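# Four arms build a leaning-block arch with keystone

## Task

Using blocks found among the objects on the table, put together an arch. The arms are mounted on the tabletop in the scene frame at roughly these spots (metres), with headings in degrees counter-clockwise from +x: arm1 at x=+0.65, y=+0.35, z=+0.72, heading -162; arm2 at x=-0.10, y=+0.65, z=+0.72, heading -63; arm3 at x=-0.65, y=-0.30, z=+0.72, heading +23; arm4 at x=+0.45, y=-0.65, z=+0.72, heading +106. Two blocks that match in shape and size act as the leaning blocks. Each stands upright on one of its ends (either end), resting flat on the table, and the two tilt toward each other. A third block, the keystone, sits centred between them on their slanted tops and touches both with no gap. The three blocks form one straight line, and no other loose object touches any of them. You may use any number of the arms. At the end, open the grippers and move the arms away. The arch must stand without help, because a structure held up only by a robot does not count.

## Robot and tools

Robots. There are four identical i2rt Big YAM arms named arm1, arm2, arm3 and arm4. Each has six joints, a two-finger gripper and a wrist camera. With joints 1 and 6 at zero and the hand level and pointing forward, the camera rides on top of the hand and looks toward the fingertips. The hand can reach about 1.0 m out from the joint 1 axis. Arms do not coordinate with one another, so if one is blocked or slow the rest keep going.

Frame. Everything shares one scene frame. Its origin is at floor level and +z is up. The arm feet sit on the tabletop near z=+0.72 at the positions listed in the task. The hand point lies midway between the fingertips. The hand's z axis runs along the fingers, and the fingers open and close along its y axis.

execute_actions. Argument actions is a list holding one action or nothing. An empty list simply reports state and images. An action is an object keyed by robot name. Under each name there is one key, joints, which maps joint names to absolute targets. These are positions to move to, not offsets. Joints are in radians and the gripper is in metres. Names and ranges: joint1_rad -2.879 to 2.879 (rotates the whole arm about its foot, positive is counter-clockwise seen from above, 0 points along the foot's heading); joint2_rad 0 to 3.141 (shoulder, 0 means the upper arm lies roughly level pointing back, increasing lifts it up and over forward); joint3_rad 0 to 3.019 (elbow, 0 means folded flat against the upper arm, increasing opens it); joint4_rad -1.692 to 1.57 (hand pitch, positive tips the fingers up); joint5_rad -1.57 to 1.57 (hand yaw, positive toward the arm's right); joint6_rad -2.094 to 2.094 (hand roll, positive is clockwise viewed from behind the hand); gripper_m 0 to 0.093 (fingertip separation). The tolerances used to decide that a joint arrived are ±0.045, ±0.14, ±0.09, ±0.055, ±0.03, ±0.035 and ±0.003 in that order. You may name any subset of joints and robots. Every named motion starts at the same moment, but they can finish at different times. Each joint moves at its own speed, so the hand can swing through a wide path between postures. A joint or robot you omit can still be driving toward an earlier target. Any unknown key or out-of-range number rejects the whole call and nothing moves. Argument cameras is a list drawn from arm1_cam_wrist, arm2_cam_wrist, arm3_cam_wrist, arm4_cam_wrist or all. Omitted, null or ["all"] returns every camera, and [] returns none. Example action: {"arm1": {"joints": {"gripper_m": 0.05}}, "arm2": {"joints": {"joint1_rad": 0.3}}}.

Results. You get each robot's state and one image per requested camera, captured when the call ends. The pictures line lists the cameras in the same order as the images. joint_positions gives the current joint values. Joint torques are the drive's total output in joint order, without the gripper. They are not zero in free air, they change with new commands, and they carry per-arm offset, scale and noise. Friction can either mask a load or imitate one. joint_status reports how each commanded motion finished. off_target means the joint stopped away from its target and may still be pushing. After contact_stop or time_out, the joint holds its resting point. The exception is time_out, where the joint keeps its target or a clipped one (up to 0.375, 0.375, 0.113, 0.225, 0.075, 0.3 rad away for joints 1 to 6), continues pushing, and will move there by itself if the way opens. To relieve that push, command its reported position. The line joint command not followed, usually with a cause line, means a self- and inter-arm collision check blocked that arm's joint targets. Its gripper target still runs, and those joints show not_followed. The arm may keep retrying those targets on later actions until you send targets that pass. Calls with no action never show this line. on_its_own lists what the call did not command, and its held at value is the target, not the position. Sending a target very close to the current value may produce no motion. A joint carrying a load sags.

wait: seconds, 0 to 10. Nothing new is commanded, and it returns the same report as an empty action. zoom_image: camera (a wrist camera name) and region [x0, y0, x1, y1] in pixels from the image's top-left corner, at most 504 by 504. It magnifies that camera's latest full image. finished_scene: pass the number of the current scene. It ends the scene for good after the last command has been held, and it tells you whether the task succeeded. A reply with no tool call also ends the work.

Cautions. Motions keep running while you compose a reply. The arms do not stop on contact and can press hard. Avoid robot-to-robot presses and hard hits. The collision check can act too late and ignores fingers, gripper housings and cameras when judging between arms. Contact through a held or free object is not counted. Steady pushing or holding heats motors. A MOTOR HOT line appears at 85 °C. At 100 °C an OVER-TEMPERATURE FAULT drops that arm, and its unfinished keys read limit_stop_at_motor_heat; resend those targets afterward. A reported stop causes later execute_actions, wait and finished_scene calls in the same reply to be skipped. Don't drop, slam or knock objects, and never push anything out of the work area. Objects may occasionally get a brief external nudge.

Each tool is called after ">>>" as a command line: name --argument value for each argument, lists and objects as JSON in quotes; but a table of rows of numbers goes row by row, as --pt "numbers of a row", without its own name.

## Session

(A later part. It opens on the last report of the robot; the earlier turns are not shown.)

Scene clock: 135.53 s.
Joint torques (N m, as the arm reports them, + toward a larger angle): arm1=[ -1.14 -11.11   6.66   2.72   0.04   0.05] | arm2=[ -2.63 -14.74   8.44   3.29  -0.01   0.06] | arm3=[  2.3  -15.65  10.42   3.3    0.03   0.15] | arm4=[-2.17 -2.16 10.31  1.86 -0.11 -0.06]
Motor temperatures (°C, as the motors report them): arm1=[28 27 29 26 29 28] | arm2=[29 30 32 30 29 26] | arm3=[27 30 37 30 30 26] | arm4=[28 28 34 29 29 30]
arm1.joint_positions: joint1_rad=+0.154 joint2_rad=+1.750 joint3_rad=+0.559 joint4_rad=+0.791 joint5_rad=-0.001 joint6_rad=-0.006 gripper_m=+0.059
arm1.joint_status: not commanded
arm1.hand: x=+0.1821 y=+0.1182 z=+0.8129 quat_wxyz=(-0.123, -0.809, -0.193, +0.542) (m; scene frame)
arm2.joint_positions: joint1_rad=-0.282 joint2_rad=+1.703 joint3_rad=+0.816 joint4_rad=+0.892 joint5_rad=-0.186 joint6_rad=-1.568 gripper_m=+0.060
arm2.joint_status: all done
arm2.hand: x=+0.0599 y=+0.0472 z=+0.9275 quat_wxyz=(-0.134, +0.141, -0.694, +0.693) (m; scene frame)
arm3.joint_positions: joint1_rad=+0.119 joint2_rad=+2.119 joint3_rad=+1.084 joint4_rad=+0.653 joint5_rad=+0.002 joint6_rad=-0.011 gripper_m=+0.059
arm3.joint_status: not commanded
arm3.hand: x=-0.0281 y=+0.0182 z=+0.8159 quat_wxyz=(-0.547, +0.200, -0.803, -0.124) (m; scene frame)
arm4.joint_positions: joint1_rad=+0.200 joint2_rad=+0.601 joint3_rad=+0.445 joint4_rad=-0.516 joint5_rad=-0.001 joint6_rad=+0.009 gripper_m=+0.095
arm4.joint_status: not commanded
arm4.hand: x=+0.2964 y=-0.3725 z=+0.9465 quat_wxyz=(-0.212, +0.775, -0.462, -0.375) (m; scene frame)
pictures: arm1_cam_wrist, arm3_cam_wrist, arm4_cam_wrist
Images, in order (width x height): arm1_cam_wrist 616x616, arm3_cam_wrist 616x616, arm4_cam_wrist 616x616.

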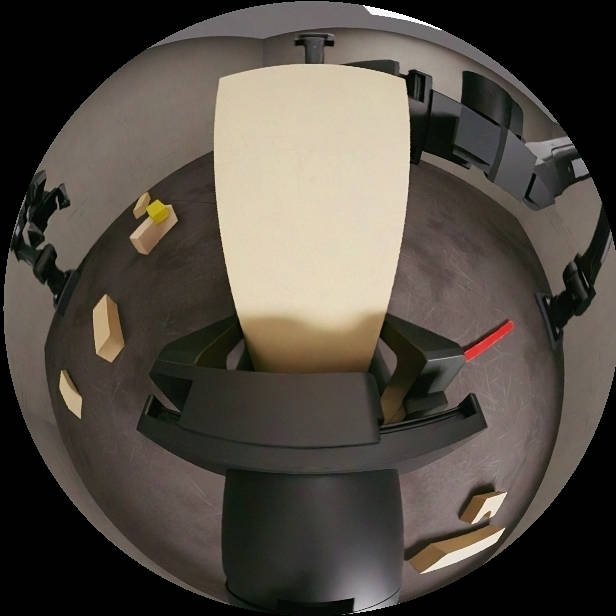

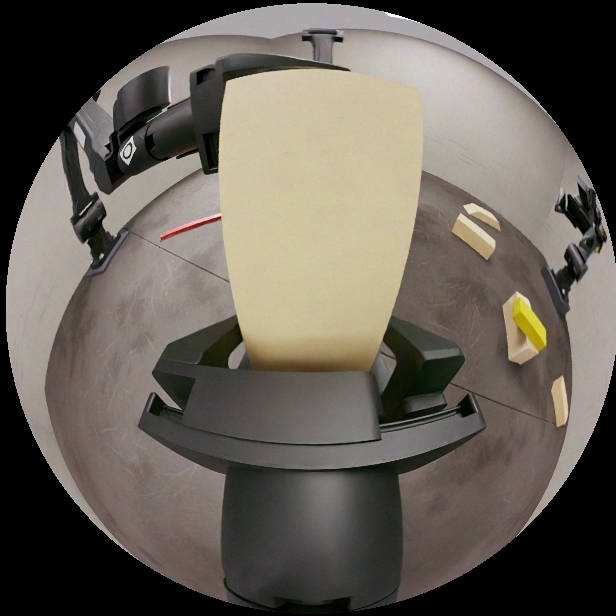

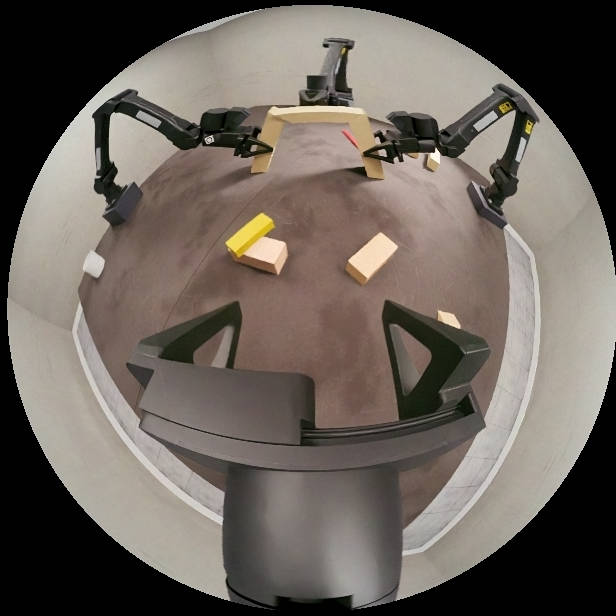

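>>> execute_actions --actions '[{"arm2":{"joints":{"gripper_m":0.02}}}]' --cameras '[]'

>>> execute_actions --actions '[{"arm2":{"joints":{"joint2_rad":1.66,"joint1_rad":-0.265}}}]' --cameras '[]'

>>> execute_actions --actions '[{"arm3":{"joints":{"joint3_rad":1.17,"joint2_rad":2.145}}}]' --cameras '["arm4_cam_wrist","arm3_cam_wrist","arm1_cam_wrist"]'

>>> zoom_image --camera "arm4_cam_wrist" --region '[230, 70, 410, 190]'

Scene clock: 137.00 s.
Joint torques (N m, as the arm reports them, + toward a larger angle): arm1=[ -0.97 -11.14   6.63   2.75   0.04   0.05] | arm2=[ -2.32 -14.63   8.45   3.3   -0.05   0.07] | arm3=[  2.23 -16.39  10.44   3.45  -0.01   0.14] | arm4=[-1.81 -2.21 10.24  1.92 -0.12 -0.03]
Motor temperatures (°C, as the motors report them): arm1=[28 27 29 26 29 28] | arm2=[29 30 32 30 29 26] | arm3=[27 30 37 30 30 26] | arm4=[28 28 34 29 29 30]
arm1.joint_positions: joint1_rad=+0.154 joint2_rad=+1.750 joint3_rad=+0.559 joint4_rad=+0.791 joint5_rad=-0.001 joint6_rad=-0.006 gripper_m=+0.059
arm1.joint_status: not commanded
arm1.hand: x=+0.1821 y=+0.1182 z=+0.8129 quat_wxyz=(-0.123, -0.809, -0.193, +0.542) (m; scene frame)
arm2.joint_positions: joint1_rad=-0.284 joint2_rad=+1.703 joint3_rad=+0.816 joint4_rad=+0.893 joint5_rad=-0.186 joint6_rad=-1.569 gripper_m=+0.032
arm2.joint_status: gripper_m off_target (ended at +0.032, target +0.020)
arm2.hand: x=+0.0591 y=+0.0469 z=+0.9276 quat_wxyz=(-0.133, +0.140, -0.694, +0.693) (m; scene frame)
arm3.joint_positions: joint1_rad=+0.119 joint2_rad=+2.119 joint3_rad=+1.084 joint4_rad=+0.653 joint5_rad=+0.002 joint6_rad=-0.011 gripper_m=+0.059
arm3.joint_status: not commanded
arm3.hand: x=-0.0281 y=+0.0182 z=+0.8159 quat_wxyz=(-0.547, +0.200, -0.803, -0.124) (m; scene frame)
arm4.joint_positions: joint1_rad=+0.200 joint2_rad=+0.601 joint3_rad=+0.445 joint4_rad=-0.516 joint5_rad=-0.001 joint6_rad=+0.009 gripper_m=+0.095
arm4.joint_status: not commanded
arm4.hand: x=+0.2964 y=-0.3725 z=+0.9465 quat_wxyz=(-0.212, +0.775, -0.462, -0.375) (m; scene frame)
pictures: none
No camera images: the call's "cameras" was empty. Leave "cameras" out to get every camera's image.

Scene clock: 137.70 s.
Joint torques (N m, as the arm reports them, + toward a larger angle): arm1=[ -1.15 -11.1    6.65   2.71   0.04   0.04] | arm2=[ -0.73 -18.96   8.5    3.32  -0.08   0.06] | arm3=[  2.31 -16.29  10.25   3.33  -0.02   0.1 ] | arm4=[-2.4  -1.84 10.28  2.09 -0.15 -0.04]
Motor temperatures (°C, as the motors report them): arm1=[28 27 29 26 29 28] | arm2=[29 30 32 30 29 26] | arm3=[27 30 37 30 30 26] | arm4=[28 28 34 29 29 30]
arm1.joint_positions: joint1_rad=+0.154 joint2_rad=+1.750 joint3_rad=+0.559 joint4_rad=+0.791 joint5_rad=-0.001 joint6_rad=-0.006 gripper_m=+0.059
arm1.joint_status: not commanded
arm1.hand: x=+0.1821 y=+0.1182 z=+0.8127 quat_wxyz=(-0.123, -0.809, -0.193, +0.541) (m; scene frame)
arm2.joint_positions: joint1_rad=-0.274 joint2_rad=+1.695 joint3_rad=+0.816 joint4_rad=+0.893 joint5_rad=-0.185 joint6_rad=-1.569 gripper_m=+0.032
arm2.joint_status: all done
arm2.hand: x=+0.0647 y=+0.0490 z=+0.9323 quat_wxyz=(-0.136, +0.143, -0.691, +0.696) (m; scene frame)
arm3.joint_positions: joint1_rad=+0.119 joint2_rad=+2.119 joint3_rad=+1.084 joint4_rad=+0.653 joint5_rad=+0.002 joint6_rad=-0.011 gripper_m=+0.059
arm3.joint_status: not commanded
arm3.hand: x=-0.0281 y=+0.0182 z=+0.8159 quat_wxyz=(-0.547, +0.200, -0.803, -0.124) (m; scene frame)
arm4.joint_positions: joint1_rad=+0.200 joint2_rad=+0.601 joint3_rad=+0.445 joint4_rad=-0.516 joint5_rad=-0.001 joint6_rad=+0.009 gripper_m=+0.095
arm4.joint_status: not commanded
arm4.hand: x=+0.2964 y=-0.3725 z=+0.9465 quat_wxyz=(-0.212, +0.775, -0.462, -0.375) (m; scene frame)
pictures: none
No camera images: the call's "cameras" was empty. Leave "cameras" out to get every camera's image.

Scene clock: 138.30 s.
Joint torques (N m, as the arm reports them, + toward a larger angle): arm1=[ -1.05 -11.04   6.64   2.73   0.04   0.05] | arm2=[ -0.8  -18.72   8.52   3.26  -0.06   0.07] | arm3=[  2.47 -16.75  10.9    3.44   0.01   0.17] | arm4=[-2.03 -1.81 10.11  2.07 -0.16 -0.06]
Motor temperatures (°C, as the motors report them): arm1=[28 27 29 26 29 28] | arm2=[29 30 32 30 29 26] | arm3=[27 30 37 30 30 26] | arm4=[28 28 34 29 29 30]
arm1.joint_positions: joint1_rad=+0.154 joint2_rad=+1.750 joint3_rad=+0.559 joint4_rad=+0.791 joint5_rad=-0.001 joint6_rad=-0.006 gripper_m=+0.059
arm1.joint_status: not commanded
arm1.hand: x=+0.1821 y=+0.1182 z=+0.8127 quat_wxyz=(-0.123, -0.809, -0.193, +0.541) (m; scene frame)
arm2.joint_positions: joint1_rad=-0.274 joint2_rad=+1.695 joint3_rad=+0.816 joint4_rad=+0.893 joint5_rad=-0.185 joint6_rad=-1.569 gripper_m=+0.032
arm2.joint_status: not commanded
arm2.hand: x=+0.0647 y=+0.0490 z=+0.9323 quat_wxyz=(-0.136, +0.143, -0.691, +0.696) (m; scene frame)
arm3.joint_positions: joint1_rad=+0.119 joint2_rad=+2.140 joint3_rad=+1.120 joint4_rad=+0.653 joint5_rad=+0.002 joint6_rad=-0.011 gripper_m=+0.059
arm3.joint_status: all done
arm3.hand: x=-0.0172 y=+0.0238 z=+0.8171 quat_wxyz=(-0.553, +0.199, -0.799, -0.125) (m; scene frame)
arm4.joint_positions: joint1_rad=+0.200 joint2_rad=+0.601 joint3_rad=+0.445 joint4_rad=-0.516 joint5_rad=-0.001 joint6_rad=+0.009 gripper_m=+0.095
arm4.joint_status: not commanded
arm4.hand: x=+0.2964 y=-0.3725 z=+0.9465 quat_wxyz=(-0.212, +0.775, -0.462, -0.375) (m; scene frame)
pictures: arm1_cam_wrist, arm3_cam_wrist, arm4_cam_wrist
Images, in order (width x height): arm1_cam_wrist 616x616, arm3_cam_wrist 616x616, arm4_cam_wrist 616x616.

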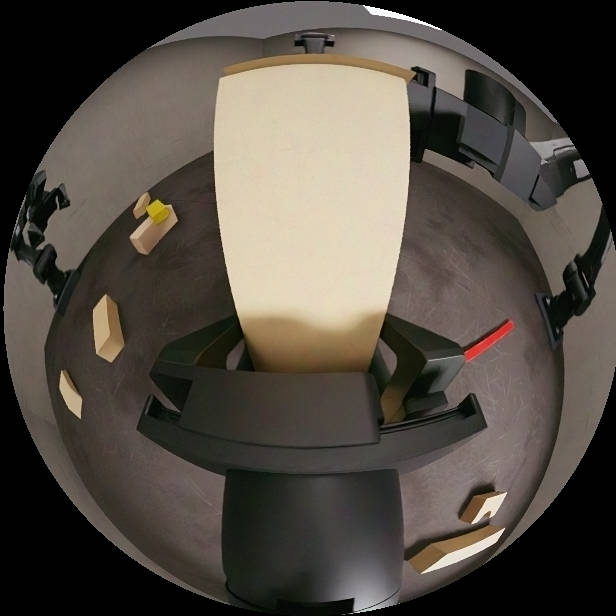

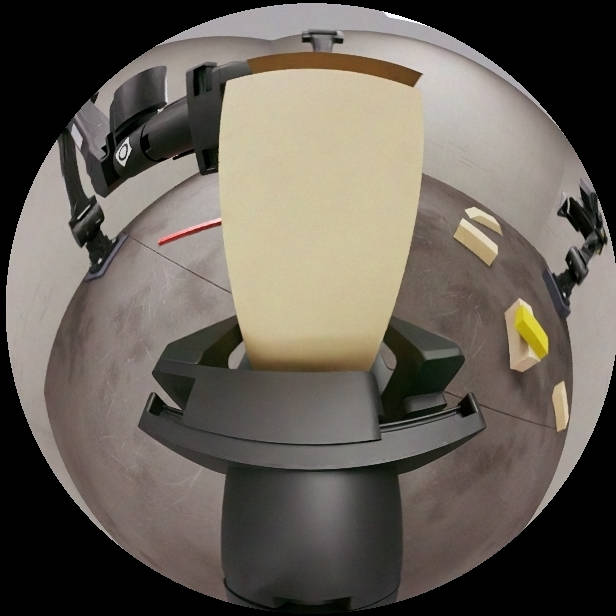

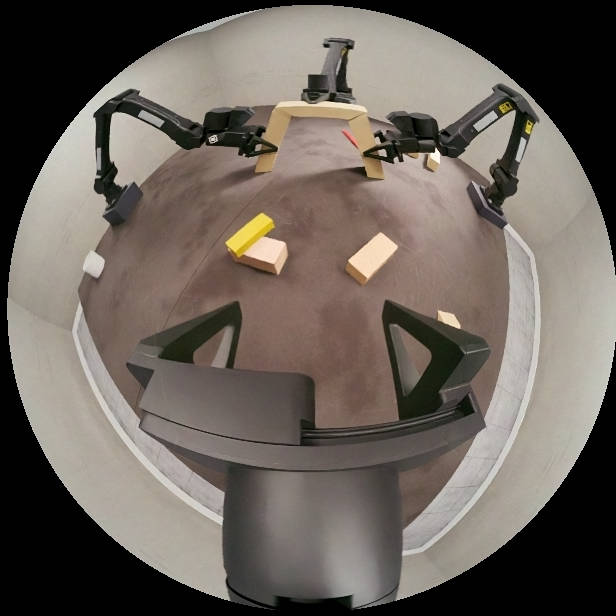

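Region (230, 70, 410, 190) of arm4_cam_wrist's 616x616 image, scaled by 2.800, with more detail than that image has.

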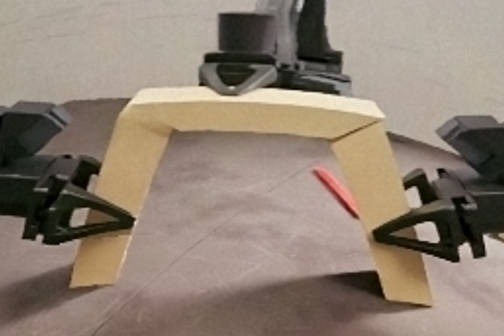

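>>> execute_actions --actions '[{"arm3":{"joints":{"joint4_rad":0.635}},"arm2":{"joints":{"joint2_rad":1.70}}}]' --cameras '["arm4_cam_wrist"]'

>>> zoom_image --camera "arm4_cam_wrist" --region '[230, 70, 410, 190]'

Scene clock: 139.10 s.
Joint torques (N m, as the arm reports them, + toward a larger angle): arm1=[ -1.12 -11.     6.62   2.71   0.06   0.05] | arm2=[ -0.79 -15.15   8.49   3.26  -0.06   0.06] | arm3=[  2.34 -16.83  10.52   1.37   0.03   0.13] | arm4=[-1.68 -2.09 10.28  1.97 -0.16 -0.03]
Motor temperatures (°C, as the motors report them): arm1=[28 27 29 26 29 28] | arm2=[29 30 32 30 29 26] | arm3=[27 30 37 30 30 26] | arm4=[28 28 34 29 29 30]
arm1.joint_positions: joint1_rad=+0.154 joint2_rad=+1.750 joint3_rad=+0.559 joint4_rad=+0.791 joint5_rad=-0.001 joint6_rad=-0.006 gripper_m=+0.059
arm1.joint_status: not commanded
arm1.hand: x=+0.1821 y=+0.1182 z=+0.8127 quat_wxyz=(-0.123, -0.809, -0.193, +0.541) (m; scene frame)
arm2.joint_positions: joint1_rad=-0.274 joint2_rad=+1.695 joint3_rad=+0.816 joint4_rad=+0.893 joint5_rad=-0.185 joint6_rad=-1.569 gripper_m=+0.032
arm2.joint_status: all done
arm2.hand: x=+0.0647 y=+0.0490 z=+0.9323 quat_wxyz=(-0.136, +0.143, -0.691, +0.696) (m; scene frame)
arm3.joint_positions: joint1_rad=+0.119 joint2_rad=+2.140 joint3_rad=+1.121 joint4_rad=+0.649 joint5_rad=+0.002 joint6_rad=-0.011 gripper_m=+0.059
arm3.joint_status: all done
arm3.hand: x=-0.0170 y=+0.0239 z=+0.8167 quat_wxyz=(-0.552, +0.199, -0.800, -0.125) (m; scene frame)
arm4.joint_positions: joint1_rad=+0.200 joint2_rad=+0.601 joint3_rad=+0.445 joint4_rad=-0.516 joint5_rad=-0.001 joint6_rad=+0.009 gripper_m=+0.095
arm4.joint_status: not commanded
arm4.hand: x=+0.2964 y=-0.3725 z=+0.9465 quat_wxyz=(-0.212, +0.775, -0.462, -0.375) (m; scene frame)
pictures: arm4_cam_wrist
Images, in order (width x height): arm4_cam_wrist 616x616.

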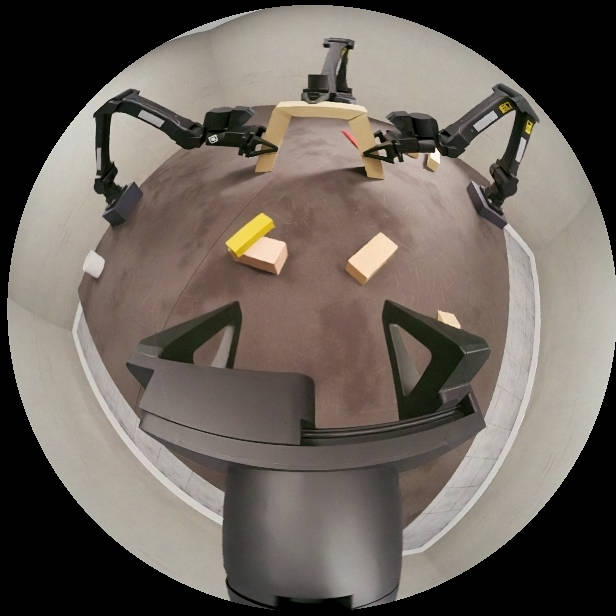

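Region (230, 70, 410, 190) of arm4_cam_wrist's 616x616 image, scaled by 2.800, with more detail than that image has.

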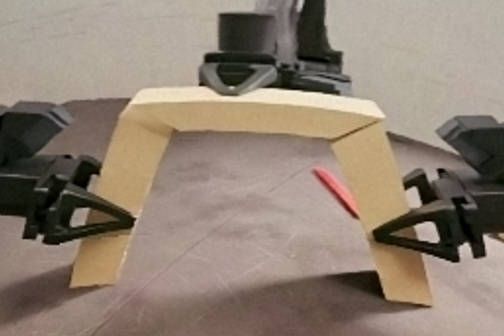

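>>> execute_actions --actions '[{"arm2":{"joints":{"gripper_m":0.06}}}]' --cameras '["arm4_cam_wrist"]'

>>> zoom_image --camera "arm4_cam_wrist" --region '[230, 70, 410, 190]'

Scene clock: 139.83 s.
Joint torques (N m, as the arm reports them, + toward a larger angle): arm1=[ -1.2  -11.13   6.69   2.68   0.04   0.05] | arm2=[ -0.87 -15.25   8.5    3.22  -0.09   0.07] | arm3=[  1.78 -17.16  10.63   1.24   0.     0.11] | arm4=[-1.69 -1.98 10.29  1.85 -0.17 -0.02]
Motor temperatures (°C, as the motors report them): arm1=[28 27 29 26 29 28] | arm2=[29 30 31 30 29 26] | arm3=[27 30 37 30 30 26] | arm4=[28 28 34 29 29 30]
arm1.joint_positions: joint1_rad=+0.154 joint2_rad=+1.750 joint3_rad=+0.559 joint4_rad=+0.791 joint5_rad=-0.001 joint6_rad=-0.006 gripper_m=+0.059
arm1.joint_status: not commanded
arm1.hand: x=+0.1821 y=+0.1182 z=+0.8127 quat_wxyz=(-0.123, -0.809, -0.193, +0.541) (m; scene frame)
arm2.joint_positions: joint1_rad=-0.274 joint2_rad=+1.695 joint3_rad=+0.816 joint4_rad=+0.895 joint5_rad=-0.185 joint6_rad=-1.569 gripper_m=+0.060
arm2.joint_status: all done
arm2.hand: x=+0.0647 y=+0.0490 z=+0.9328 quat_wxyz=(-0.136, +0.143, -0.690, +0.696) (m; scene frame)
arm3.joint_positions: joint1_rad=+0.119 joint2_rad=+2.140 joint3_rad=+1.121 joint4_rad=+0.649 joint5_rad=+0.002 joint6_rad=-0.011 gripper_m=+0.059
arm3.joint_status: not commanded
arm3.hand: x=-0.0170 y=+0.0239 z=+0.8167 quat_wxyz=(-0.552, +0.199, -0.800, -0.125) (m; scene frame)
arm4.joint_positions: joint1_rad=+0.200 joint2_rad=+0.601 joint3_rad=+0.445 joint4_rad=-0.516 joint5_rad=-0.001 joint6_rad=+0.009 gripper_m=+0.095
arm4.joint_status: not commanded
arm4.hand: x=+0.2964 y=-0.3725 z=+0.9465 quat_wxyz=(-0.212, +0.775, -0.462, -0.375) (m; scene frame)
pictures: arm4_cam_wrist
Images, in order (width x height): arm4_cam_wrist 616x616.

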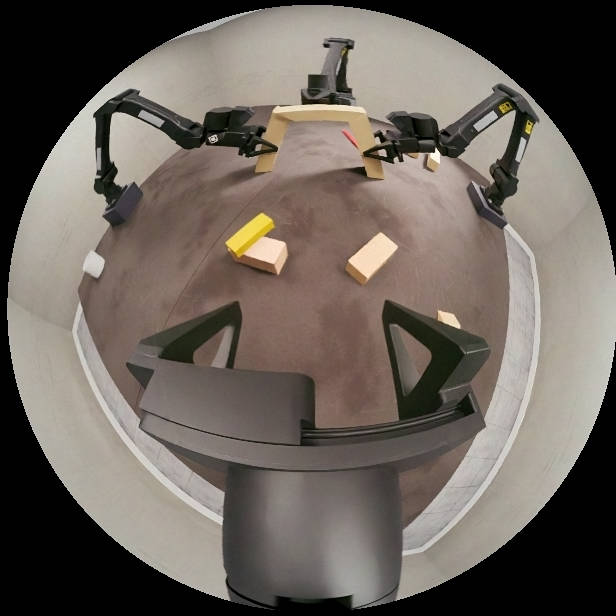

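Region (230, 70, 410, 190) of arm4_cam_wrist's 616x616 image, scaled by 2.800, with more detail than that image has.

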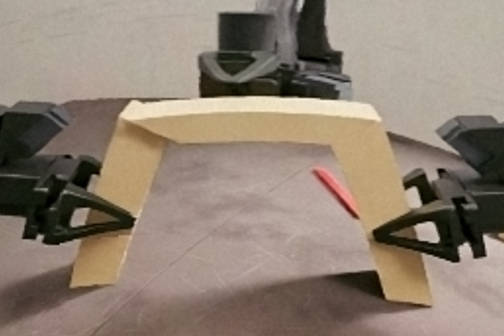

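>>> execute_actions --actions '[]'

Scene clock: 140.70 s.
Joint torques (N m, as the arm reports them, + toward a larger angle): arm1=[ -1.03 -11.08   6.63   2.7    0.04   0.05] | arm2=[ -0.83 -15.31   8.5    3.26  -0.07   0.07] | arm3=[  2.1  -16.99  10.57   1.27  -0.02   0.12] | arm4=[-1.92 -2.08 10.2   2.   -0.14 -0.05]
Motor temperatures (°C, as the motors report them): arm1=[28 27 29 26 29 28] | arm2=[29 30 31 30 29 26] | arm3=[27 30 37 30 30 26] | arm4=[28 28 34 29 29 30]
arm1.joint_positions: joint1_rad=+0.154 joint2_rad=+1.750 joint3_rad=+0.559 joint4_rad=+0.791 joint5_rad=-0.001 joint6_rad=-0.006 gripper_m=+0.059
arm1.joint_status: not commanded
arm1.hand: x=+0.1821 y=+0.1182 z=+0.8127 quat_wxyz=(-0.123, -0.809, -0.193, +0.541) (m; scene frame)
arm2.joint_positions: joint1_rad=-0.274 joint2_rad=+1.695 joint3_rad=+0.816 joint4_rad=+0.895 joint5_rad=-0.185 joint6_rad=-1.569 gripper_m=+0.060
arm2.joint_status: all done
arm2.hand: x=+0.0647 y=+0.0490 z=+0.9328 quat_wxyz=(-0.136, +0.143, -0.690, +0.696) (m; scene frame)
arm3.joint_positions: joint1_rad=+0.119 joint2_rad=+2.140 joint3_rad=+1.121 joint4_rad=+0.649 joint5_rad=+0.002 joint6_rad=-0.011 gripper_m=+0.059
arm3.joint_status: not commanded
arm3.hand: x=-0.0170 y=+0.0239 z=+0.8167 quat_wxyz=(-0.552, +0.199, -0.800, -0.125) (m; scene frame)
arm4.joint_positions: joint1_rad=+0.200 joint2_rad=+0.601 joint3_rad=+0.445 joint4_rad=-0.516 joint5_rad=-0.001 joint6_rad=+0.009 gripper_m=+0.095
arm4.joint_status: not commanded
arm4.hand: x=+0.2964 y=-0.3725 z=+0.9465 quat_wxyz=(-0.212, +0.775, -0.462, -0.375) (m; scene frame)
pictures: arm1_cam_wrist, arm2_cam_wrist, arm3_cam_wrist, arm4_cam_wrist
Images, in order (width x height): arm1_cam_wrist 616x616, arm2_cam_wrist 616x616, arm3_cam_wrist 616x616, arm4_cam_wrist 616x616.

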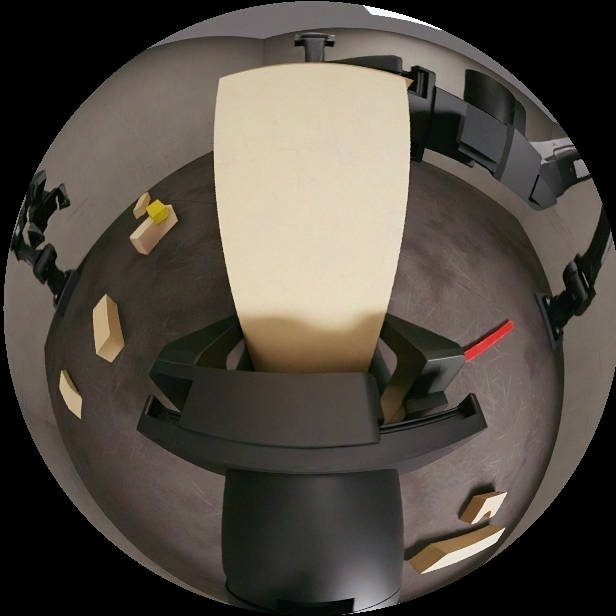

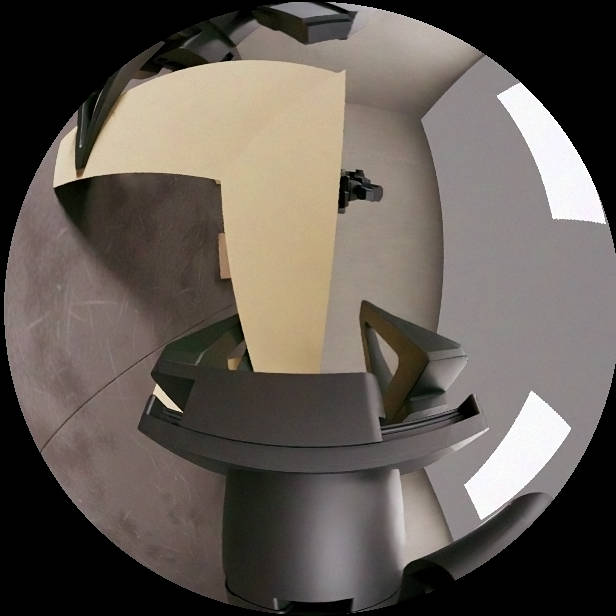

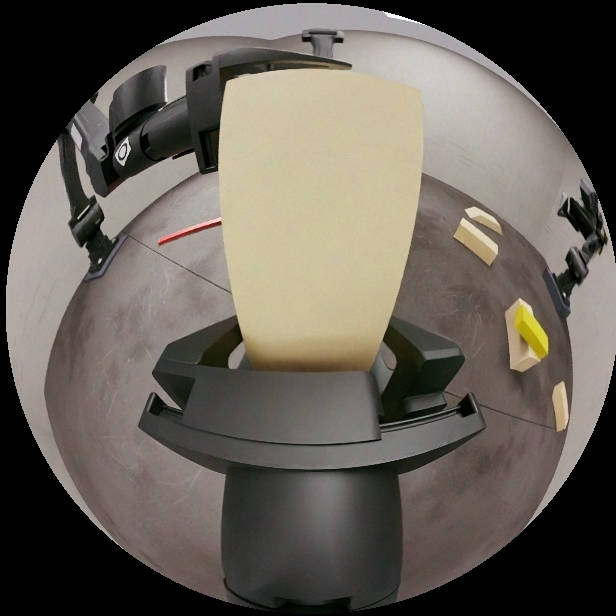

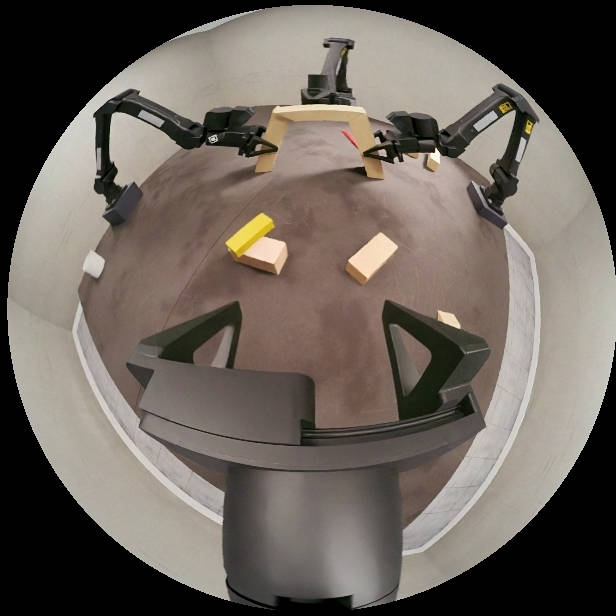

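>>> execute_actions --actions '[{"arm2":{"joints":{"gripper_m":0.08}}}]' --cameras '[]'

>>> execute_actions --actions '[{"arm2":{"joints":{"joint2_rad":1.64,"joint3_rad":0.735,"joint4_rad":0.91}}}]' --cameras '[]'

>>> execute_actions --actions '[{"arm2":{"joints":{"joint2_rad":1.58,"joint3_rad":0.665,"joint4_rad":0.93}}}]' --cameras '["arm2_cam_wrist","arm4_cam_wrist"]'

Scene clock: 141.63 s.
Joint torques (N m, as the arm reports them, + toward a larger angle): arm1=[ -1.13 -11.04   6.62   2.67   0.04   0.05] | arm2=[ -0.72 -15.39   8.48   3.03  -0.07   0.07] | arm3=[  2.33 -16.77  10.76   1.35   0.01   0.16] | arm4=[-1.5  -1.65 10.23  1.93 -0.15 -0.05]
Motor temperatures (°C, as the motors report them): arm1=[28 27 29 26 29 28] | arm2=[29 30 31 30 29 26] | arm3=[27 30 37 30 30 26] | arm4=[28 28 34 29 29 30]
arm1.joint_positions: joint1_rad=+0.154 joint2_rad=+1.750 joint3_rad=+0.559 joint4_rad=+0.791 joint5_rad=-0.001 joint6_rad=-0.006 gripper_m=+0.059
arm1.joint_status: not commanded
arm1.hand: x=+0.1821 y=+0.1182 z=+0.8127 quat_wxyz=(-0.123, -0.809, -0.193, +0.541) (m; scene frame)
arm2.joint_positions: joint1_rad=-0.274 joint2_rad=+1.695 joint3_rad=+0.816 joint4_rad=+0.898 joint5_rad=-0.185 joint6_rad=-1.569 gripper_m=+0.080
arm2.joint_status: all done
arm2.hand: x=+0.0647 y=+0.0490 z=+0.9337 quat_wxyz=(-0.136, +0.143, -0.689, +0.698) (m; scene frame)
arm3.joint_positions: joint1_rad=+0.119 joint2_rad=+2.140 joint3_rad=+1.121 joint4_rad=+0.649 joint5_rad=+0.002 joint6_rad=-0.011 gripper_m=+0.059
arm3.joint_status: not commanded
arm3.hand: x=-0.0170 y=+0.0239 z=+0.8167 quat_wxyz=(-0.552, +0.199, -0.800, -0.125) (m; scene frame)
arm4.joint_positions: joint1_rad=+0.200 joint2_rad=+0.601 joint3_rad=+0.445 joint4_rad=-0.516 joint5_rad=-0.001 joint6_rad=+0.009 gripper_m=+0.095
arm4.joint_status: not commanded
arm4.hand: x=+0.2964 y=-0.3725 z=+0.9465 quat_wxyz=(-0.212, +0.775, -0.462, -0.375) (m; scene frame)
pictures: none
No camera images: the call's "cameras" was empty. Leave "cameras" out to get every camera's image.

Scene clock: 142.33 s.
Joint torques (N m, as the arm reports them, + toward a larger angle): arm1=[ -1.11 -11.14   6.63   2.71   0.03   0.05] | arm2=[ -0.77 -15.44   7.54   2.85  -0.09   0.07] | arm3=[  1.17 -17.6   10.69   1.28  -0.03   0.13] | arm4=[-1.46 -1.83 10.17  1.98 -0.11 -0.05]
Motor temperatures (°C, as the motors report them): arm1=[28 27 29 26 29 28] | arm2=[29 30 31 30 29 26] | arm3=[27 30 37 30 30 26] | arm4=[28 28 34 29 29 30]
arm1.joint_positions: joint1_rad=+0.154 joint2_rad=+1.750 joint3_rad=+0.559 joint4_rad=+0.791 joint5_rad=-0.001 joint6_rad=-0.006 gripper_m=+0.059
arm1.joint_status: not commanded
arm1.hand: x=+0.1821 y=+0.1182 z=+0.8127 quat_wxyz=(-0.123, -0.809, -0.193, +0.541) (m; scene frame)
arm2.joint_positions: joint1_rad=-0.274 joint2_rad=+1.652 joint3_rad=+0.735 joint4_rad=+0.898 joint5_rad=-0.185 joint6_rad=-1.569 gripper_m=+0.080
arm2.joint_status: all done
arm2.hand: x=+0.0587 y=+0.0758 z=+0.9201 quat_wxyz=(-0.136, +0.143, -0.702, +0.684) (m; scene frame)
arm3.joint_positions: joint1_rad=+0.119 joint2_rad=+2.140 joint3_rad=+1.121 joint4_rad=+0.649 joint5_rad=+0.002 joint6_rad=-0.011 gripper_m=+0.059
arm3.joint_status: not commanded
arm3.hand: x=-0.0170 y=+0.0239 z=+0.8167 quat_wxyz=(-0.552, +0.199, -0.800, -0.125) (m; scene frame)
arm4.joint_positions: joint1_rad=+0.200 joint2_rad=+0.601 joint3_rad=+0.445 joint4_rad=-0.516 joint5_rad=-0.001 joint6_rad=+0.009 gripper_m=+0.095
arm4.joint_status: not commanded
arm4.hand: x=+0.2964 y=-0.3725 z=+0.9465 quat_wxyz=(-0.212, +0.775, -0.462, -0.375) (m; scene frame)
pictures: none
No camera images: the call's "cameras" was empty. Leave "cameras" out to get every camera's image.

Scene clock: 143.07 s.
Joint torques (N m, as the arm reports them, + toward a larger angle): arm1=[ -1.07 -11.13   6.67   2.71   0.03   0.05] | arm2=[ -0.73 -13.8    7.42   2.96  -0.08   0.07] | arm3=[  2.54 -16.63  10.7    1.1   -0.04   0.09] | arm4=[-1.66 -1.9  10.05  1.93 -0.15 -0.02]
Motor temperatures (°C, as the motors report them): arm1=[28 27 29 26 29 28] | arm2=[29 30 31 30 29 26] | arm3=[27 30 37 30 30 26] | arm4=[28 28 34 29 29 30]
arm1.joint_positions: joint1_rad=+0.154 joint2_rad=+1.750 joint3_rad=+0.559 joint4_rad=+0.791 joint5_rad=-0.001 joint6_rad=-0.006 gripper_m=+0.059
arm1.joint_status: not commanded
arm1.hand: x=+0.1821 y=+0.1182 z=+0.8127 quat_wxyz=(-0.123, -0.809, -0.193, +0.541) (m; scene frame)
arm2.joint_positions: joint1_rad=-0.274 joint2_rad=+1.588 joint3_rad=+0.666 joint4_rad=+0.916 joint5_rad=-0.185 joint6_rad=-1.569 gripper_m=+0.080
arm2.joint_status: all done
arm2.hand: x=+0.0535 y=+0.1006 z=+0.9275 quat_wxyz=(-0.136, +0.143, -0.698, +0.688) (m; scene frame)
arm3.joint_positions: joint1_rad=+0.119 joint2_rad=+2.140 joint3_rad=+1.121 joint4_rad=+0.649 joint5_rad=+0.002 joint6_rad=-0.011 gripper_m=+0.059
arm3.joint_status: not commanded
arm3.hand: x=-0.0170 y=+0.0239 z=+0.8167 quat_wxyz=(-0.552, +0.199, -0.800, -0.125) (m; scene frame)
arm4.joint_positions: joint1_rad=+0.200 joint2_rad=+0.601 joint3_rad=+0.445 joint4_rad=-0.516 joint5_rad=-0.001 joint6_rad=+0.009 gripper_m=+0.095
arm4.joint_status: not commanded
arm4.hand: x=+0.2964 y=-0.3725 z=+0.9465 quat_wxyz=(-0.212, +0.775, -0.462, -0.375) (m; scene frame)
pictures: arm2_cam_wrist, arm4_cam_wrist
Images, in order (width x height): arm2_cam_wrist 616x616, arm4_cam_wrist 616x616.

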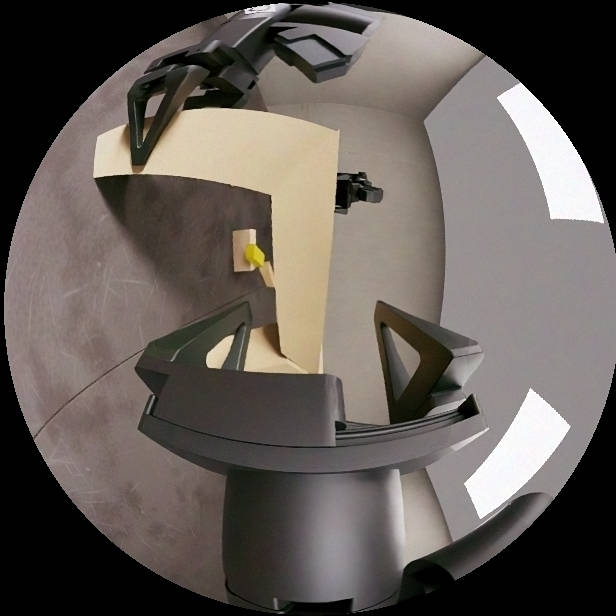

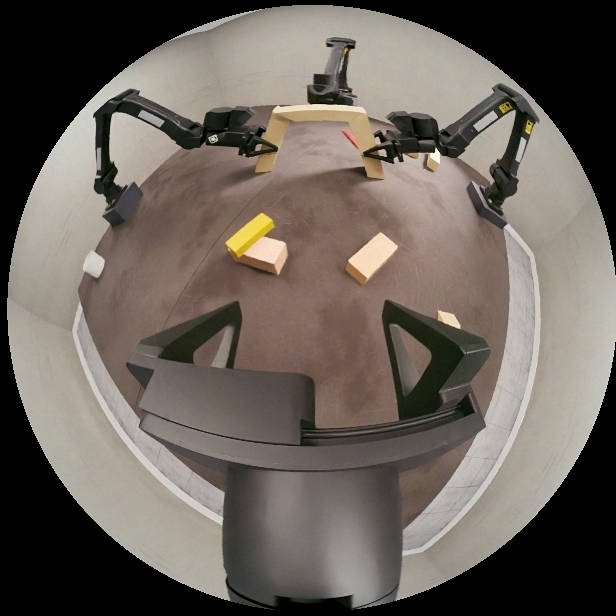

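>>> execute_actions --actions '[{"arm2":{"joints":{"joint2_rad":0.7,"joint3_rad":0.4,"joint4_rad":0.3}}}]' --cameras '["arm2_cam_wrist","arm4_cam_wrist"]'

>>> zoom_image --camera "arm4_cam_wrist" --region '[230,70,410,190]'

Scene clock: 144.70 s.
Joint torques (N m, as the arm reports them, + toward a larger angle): arm1=[ -1.13 -11.09   6.67   2.7    0.04   0.04] | arm2=[-0.53 -1.96 11.38  1.79 -0.08  0.07] | arm3=[  1.99 -17.42  10.76   1.14   0.01   0.09] | arm4=[-1.46 -1.85 10.23  2.04 -0.17 -0.08]
Motor temperatures (°C, as the motors report them): arm1=[28 27 29 26 29 28] | arm2=[29 30 31 30 29 26] | arm3=[27 30 37 30 30 26] | arm4=[28 28 34 29 29 30]
arm1.joint_positions: joint1_rad=+0.154 joint2_rad=+1.750 joint3_rad=+0.559 joint4_rad=+0.791 joint5_rad=-0.001 joint6_rad=-0.006 gripper_m=+0.059
arm1.joint_status: not commanded
arm1.hand: x=+0.1821 y=+0.1182 z=+0.8127 quat_wxyz=(-0.123, -0.809, -0.193, +0.541) (m; scene frame)
arm2.joint_positions: joint1_rad=-0.274 joint2_rad=+0.702 joint3_rad=+0.394 joint4_rad=+0.311 joint5_rad=-0.185 joint6_rad=-1.569 gripper_m=+0.080
arm2.joint_status: all done
arm2.hand: x=+0.0155 y=+0.2824 z=+1.0383 quat_wxyz=(-0.136, +0.143, -0.695, +0.691) (m; scene frame)
arm3.joint_positions: joint1_rad=+0.119 joint2_rad=+2.140 joint3_rad=+1.121 joint4_rad=+0.649 joint5_rad=+0.002 joint6_rad=-0.011 gripper_m=+0.059
arm3.joint_status: not commanded
arm3.hand: x=-0.0170 y=+0.0239 z=+0.8167 quat_wxyz=(-0.552, +0.199, -0.800, -0.125) (m; scene frame)
arm4.joint_positions: joint1_rad=+0.200 joint2_rad=+0.601 joint3_rad=+0.445 joint4_rad=-0.516 joint5_rad=-0.001 joint6_rad=+0.009 gripper_m=+0.095
arm4.joint_status: not commanded
arm4.hand: x=+0.2964 y=-0.3725 z=+0.9465 quat_wxyz=(-0.212, +0.775, -0.462, -0.375) (m; scene frame)
pictures: arm2_cam_wrist, arm4_cam_wrist
Images, in order (width x height): arm2_cam_wrist 616x616, arm4_cam_wrist 616x616.

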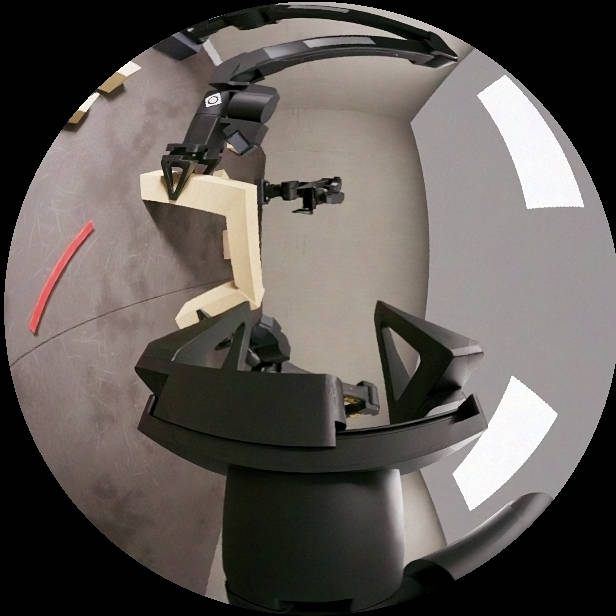

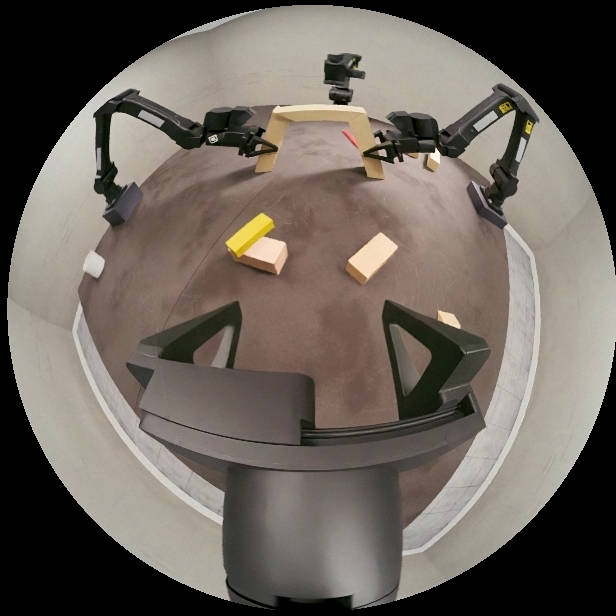

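Region (230, 70, 410, 190) of arm4_cam_wrist's 616x616 image, scaled by 2.800, with more detail than that image has.

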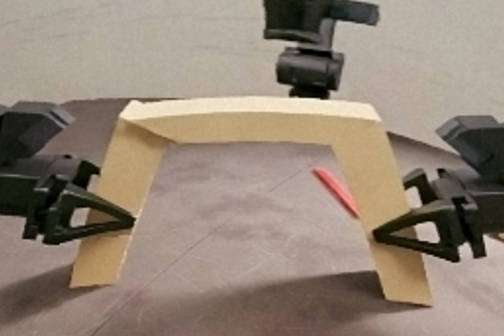

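>>> execute_actions --actions '[{"arm1":{"joints":{"gripper_m":0.09}},"arm3":{"joints":{"gripper_m":0.09}}}]'

>>> zoom_image --camera "arm4_cam_wrist" --region '[230,70,410,190]'

>>> zoom_image --camera "arm2_cam_wrist" --region '[120,140,300,340]'

Scene clock: 145.53 s.
Joint torques (N m, as the arm reports them, + toward a larger angle): arm1=[ -1.09 -11.05   6.65   2.27   0.04   0.06] | arm2=[-0.71 -2.24 11.36  1.83 -0.08  0.07] | arm3=[  2.85 -17.1    9.98   1.22   0.03   0.12] | arm4=[-1.72 -1.74 10.26  1.96 -0.13 -0.03]
Motor temperatures (°C, as the motors report them): arm1=[28 27 29 26 29 28] | arm2=[29 30 31 30 29 26] | arm3=[27 30 37 30 30 26] | arm4=[28 28 34 29 29 30]
arm1.joint_positions: joint1_rad=+0.154 joint2_rad=+1.750 joint3_rad=+0.559 joint4_rad=+0.801 joint5_rad=-0.001 joint6_rad=-0.006 gripper_m=+0.090
arm1.joint_status: all done
arm1.hand: x=+0.1812 y=+0.1179 z=+0.8150 quat_wxyz=(-0.123, -0.806, -0.193, +0.545) (m; scene frame)
arm2.joint_positions: joint1_rad=-0.274 joint2_rad=+0.702 joint3_rad=+0.394 joint4_rad=+0.311 joint5_rad=-0.185 joint6_rad=-1.569 gripper_m=+0.080
arm2.joint_status: not commanded
arm2.hand: x=+0.0155 y=+0.2824 z=+1.0383 quat_wxyz=(-0.136, +0.143, -0.695, +0.691) (m; scene frame)
arm3.joint_positions: joint1_rad=+0.119 joint2_rad=+2.140 joint3_rad=+1.131 joint4_rad=+0.649 joint5_rad=+0.002 joint6_rad=-0.010 gripper_m=+0.090
arm3.joint_status: all done
arm3.hand: x=-0.0135 y=+0.0257 z=+0.8209 quat_wxyz=(-0.556, +0.199, -0.797, -0.126) (m; scene frame)
arm4.joint_positions: joint1_rad=+0.200 joint2_rad=+0.601 joint3_rad=+0.445 joint4_rad=-0.516 joint5_rad=-0.001 joint6_rad=+0.009 gripper_m=+0.095
arm4.joint_status: not commanded
arm4.hand: x=+0.2964 y=-0.3725 z=+0.9465 quat_wxyz=(-0.212, +0.775, -0.462, -0.375) (m; scene frame)
pictures: arm1_cam_wrist, arm2_cam_wrist, arm3_cam_wrist, arm4_cam_wrist
Images, in order (width x height): arm1_cam_wrist 616x616, arm2_cam_wrist 616x616, arm3_cam_wrist 616x616, arm4_cam_wrist 616x616.

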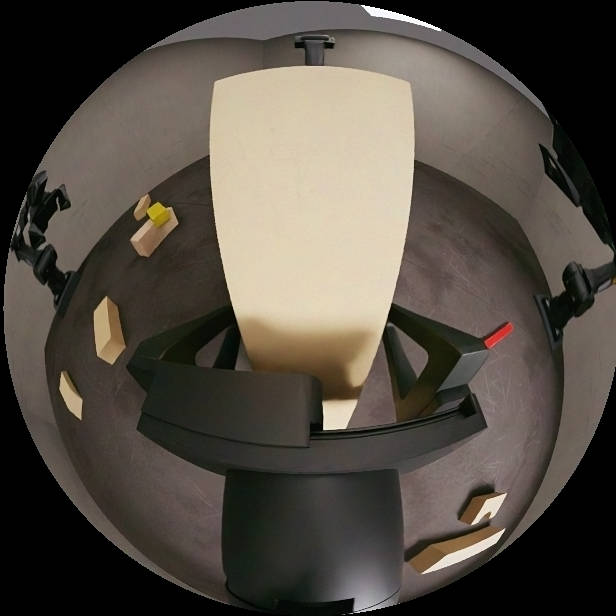

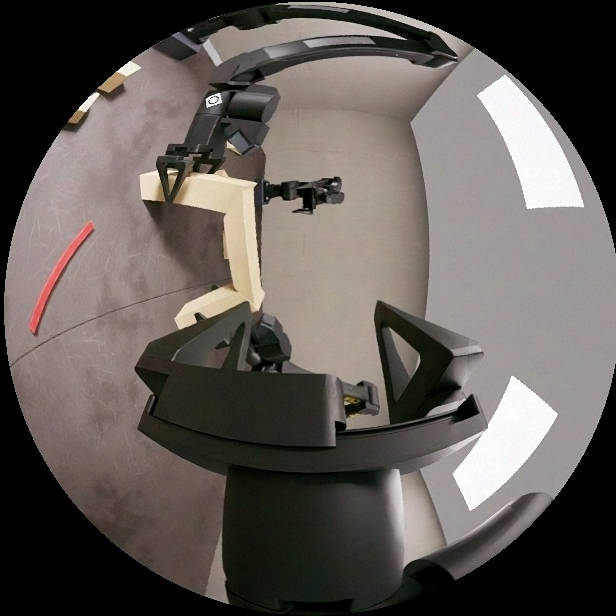

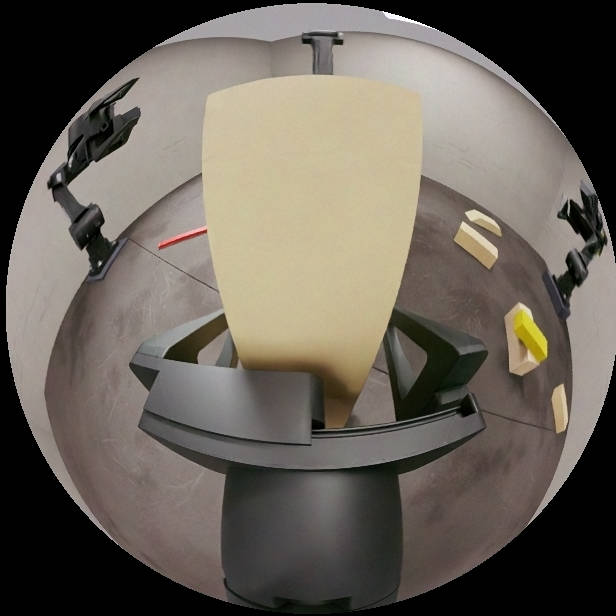

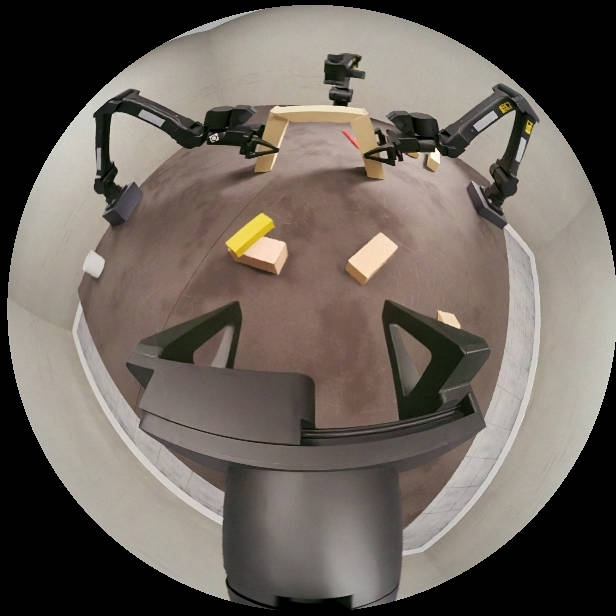

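Region (230, 70, 410, 190) of arm4_cam_wrist's 616x616 image, scaled by 2.800, with more detail than that image has.

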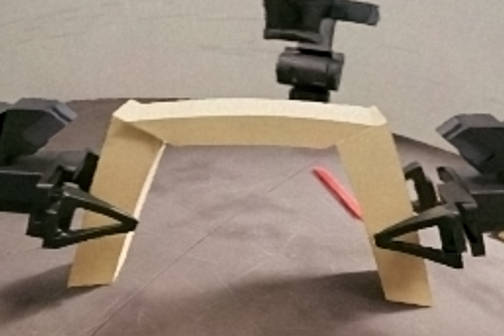

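Region (120, 140, 300, 340) of arm2_cam_wrist's 616x616 image, scaled by 2.520, with more detail than that image has; it fills the left 454 columns of this view, and the rest is white.

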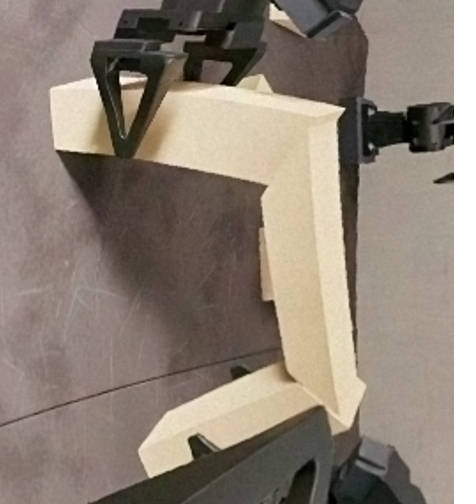

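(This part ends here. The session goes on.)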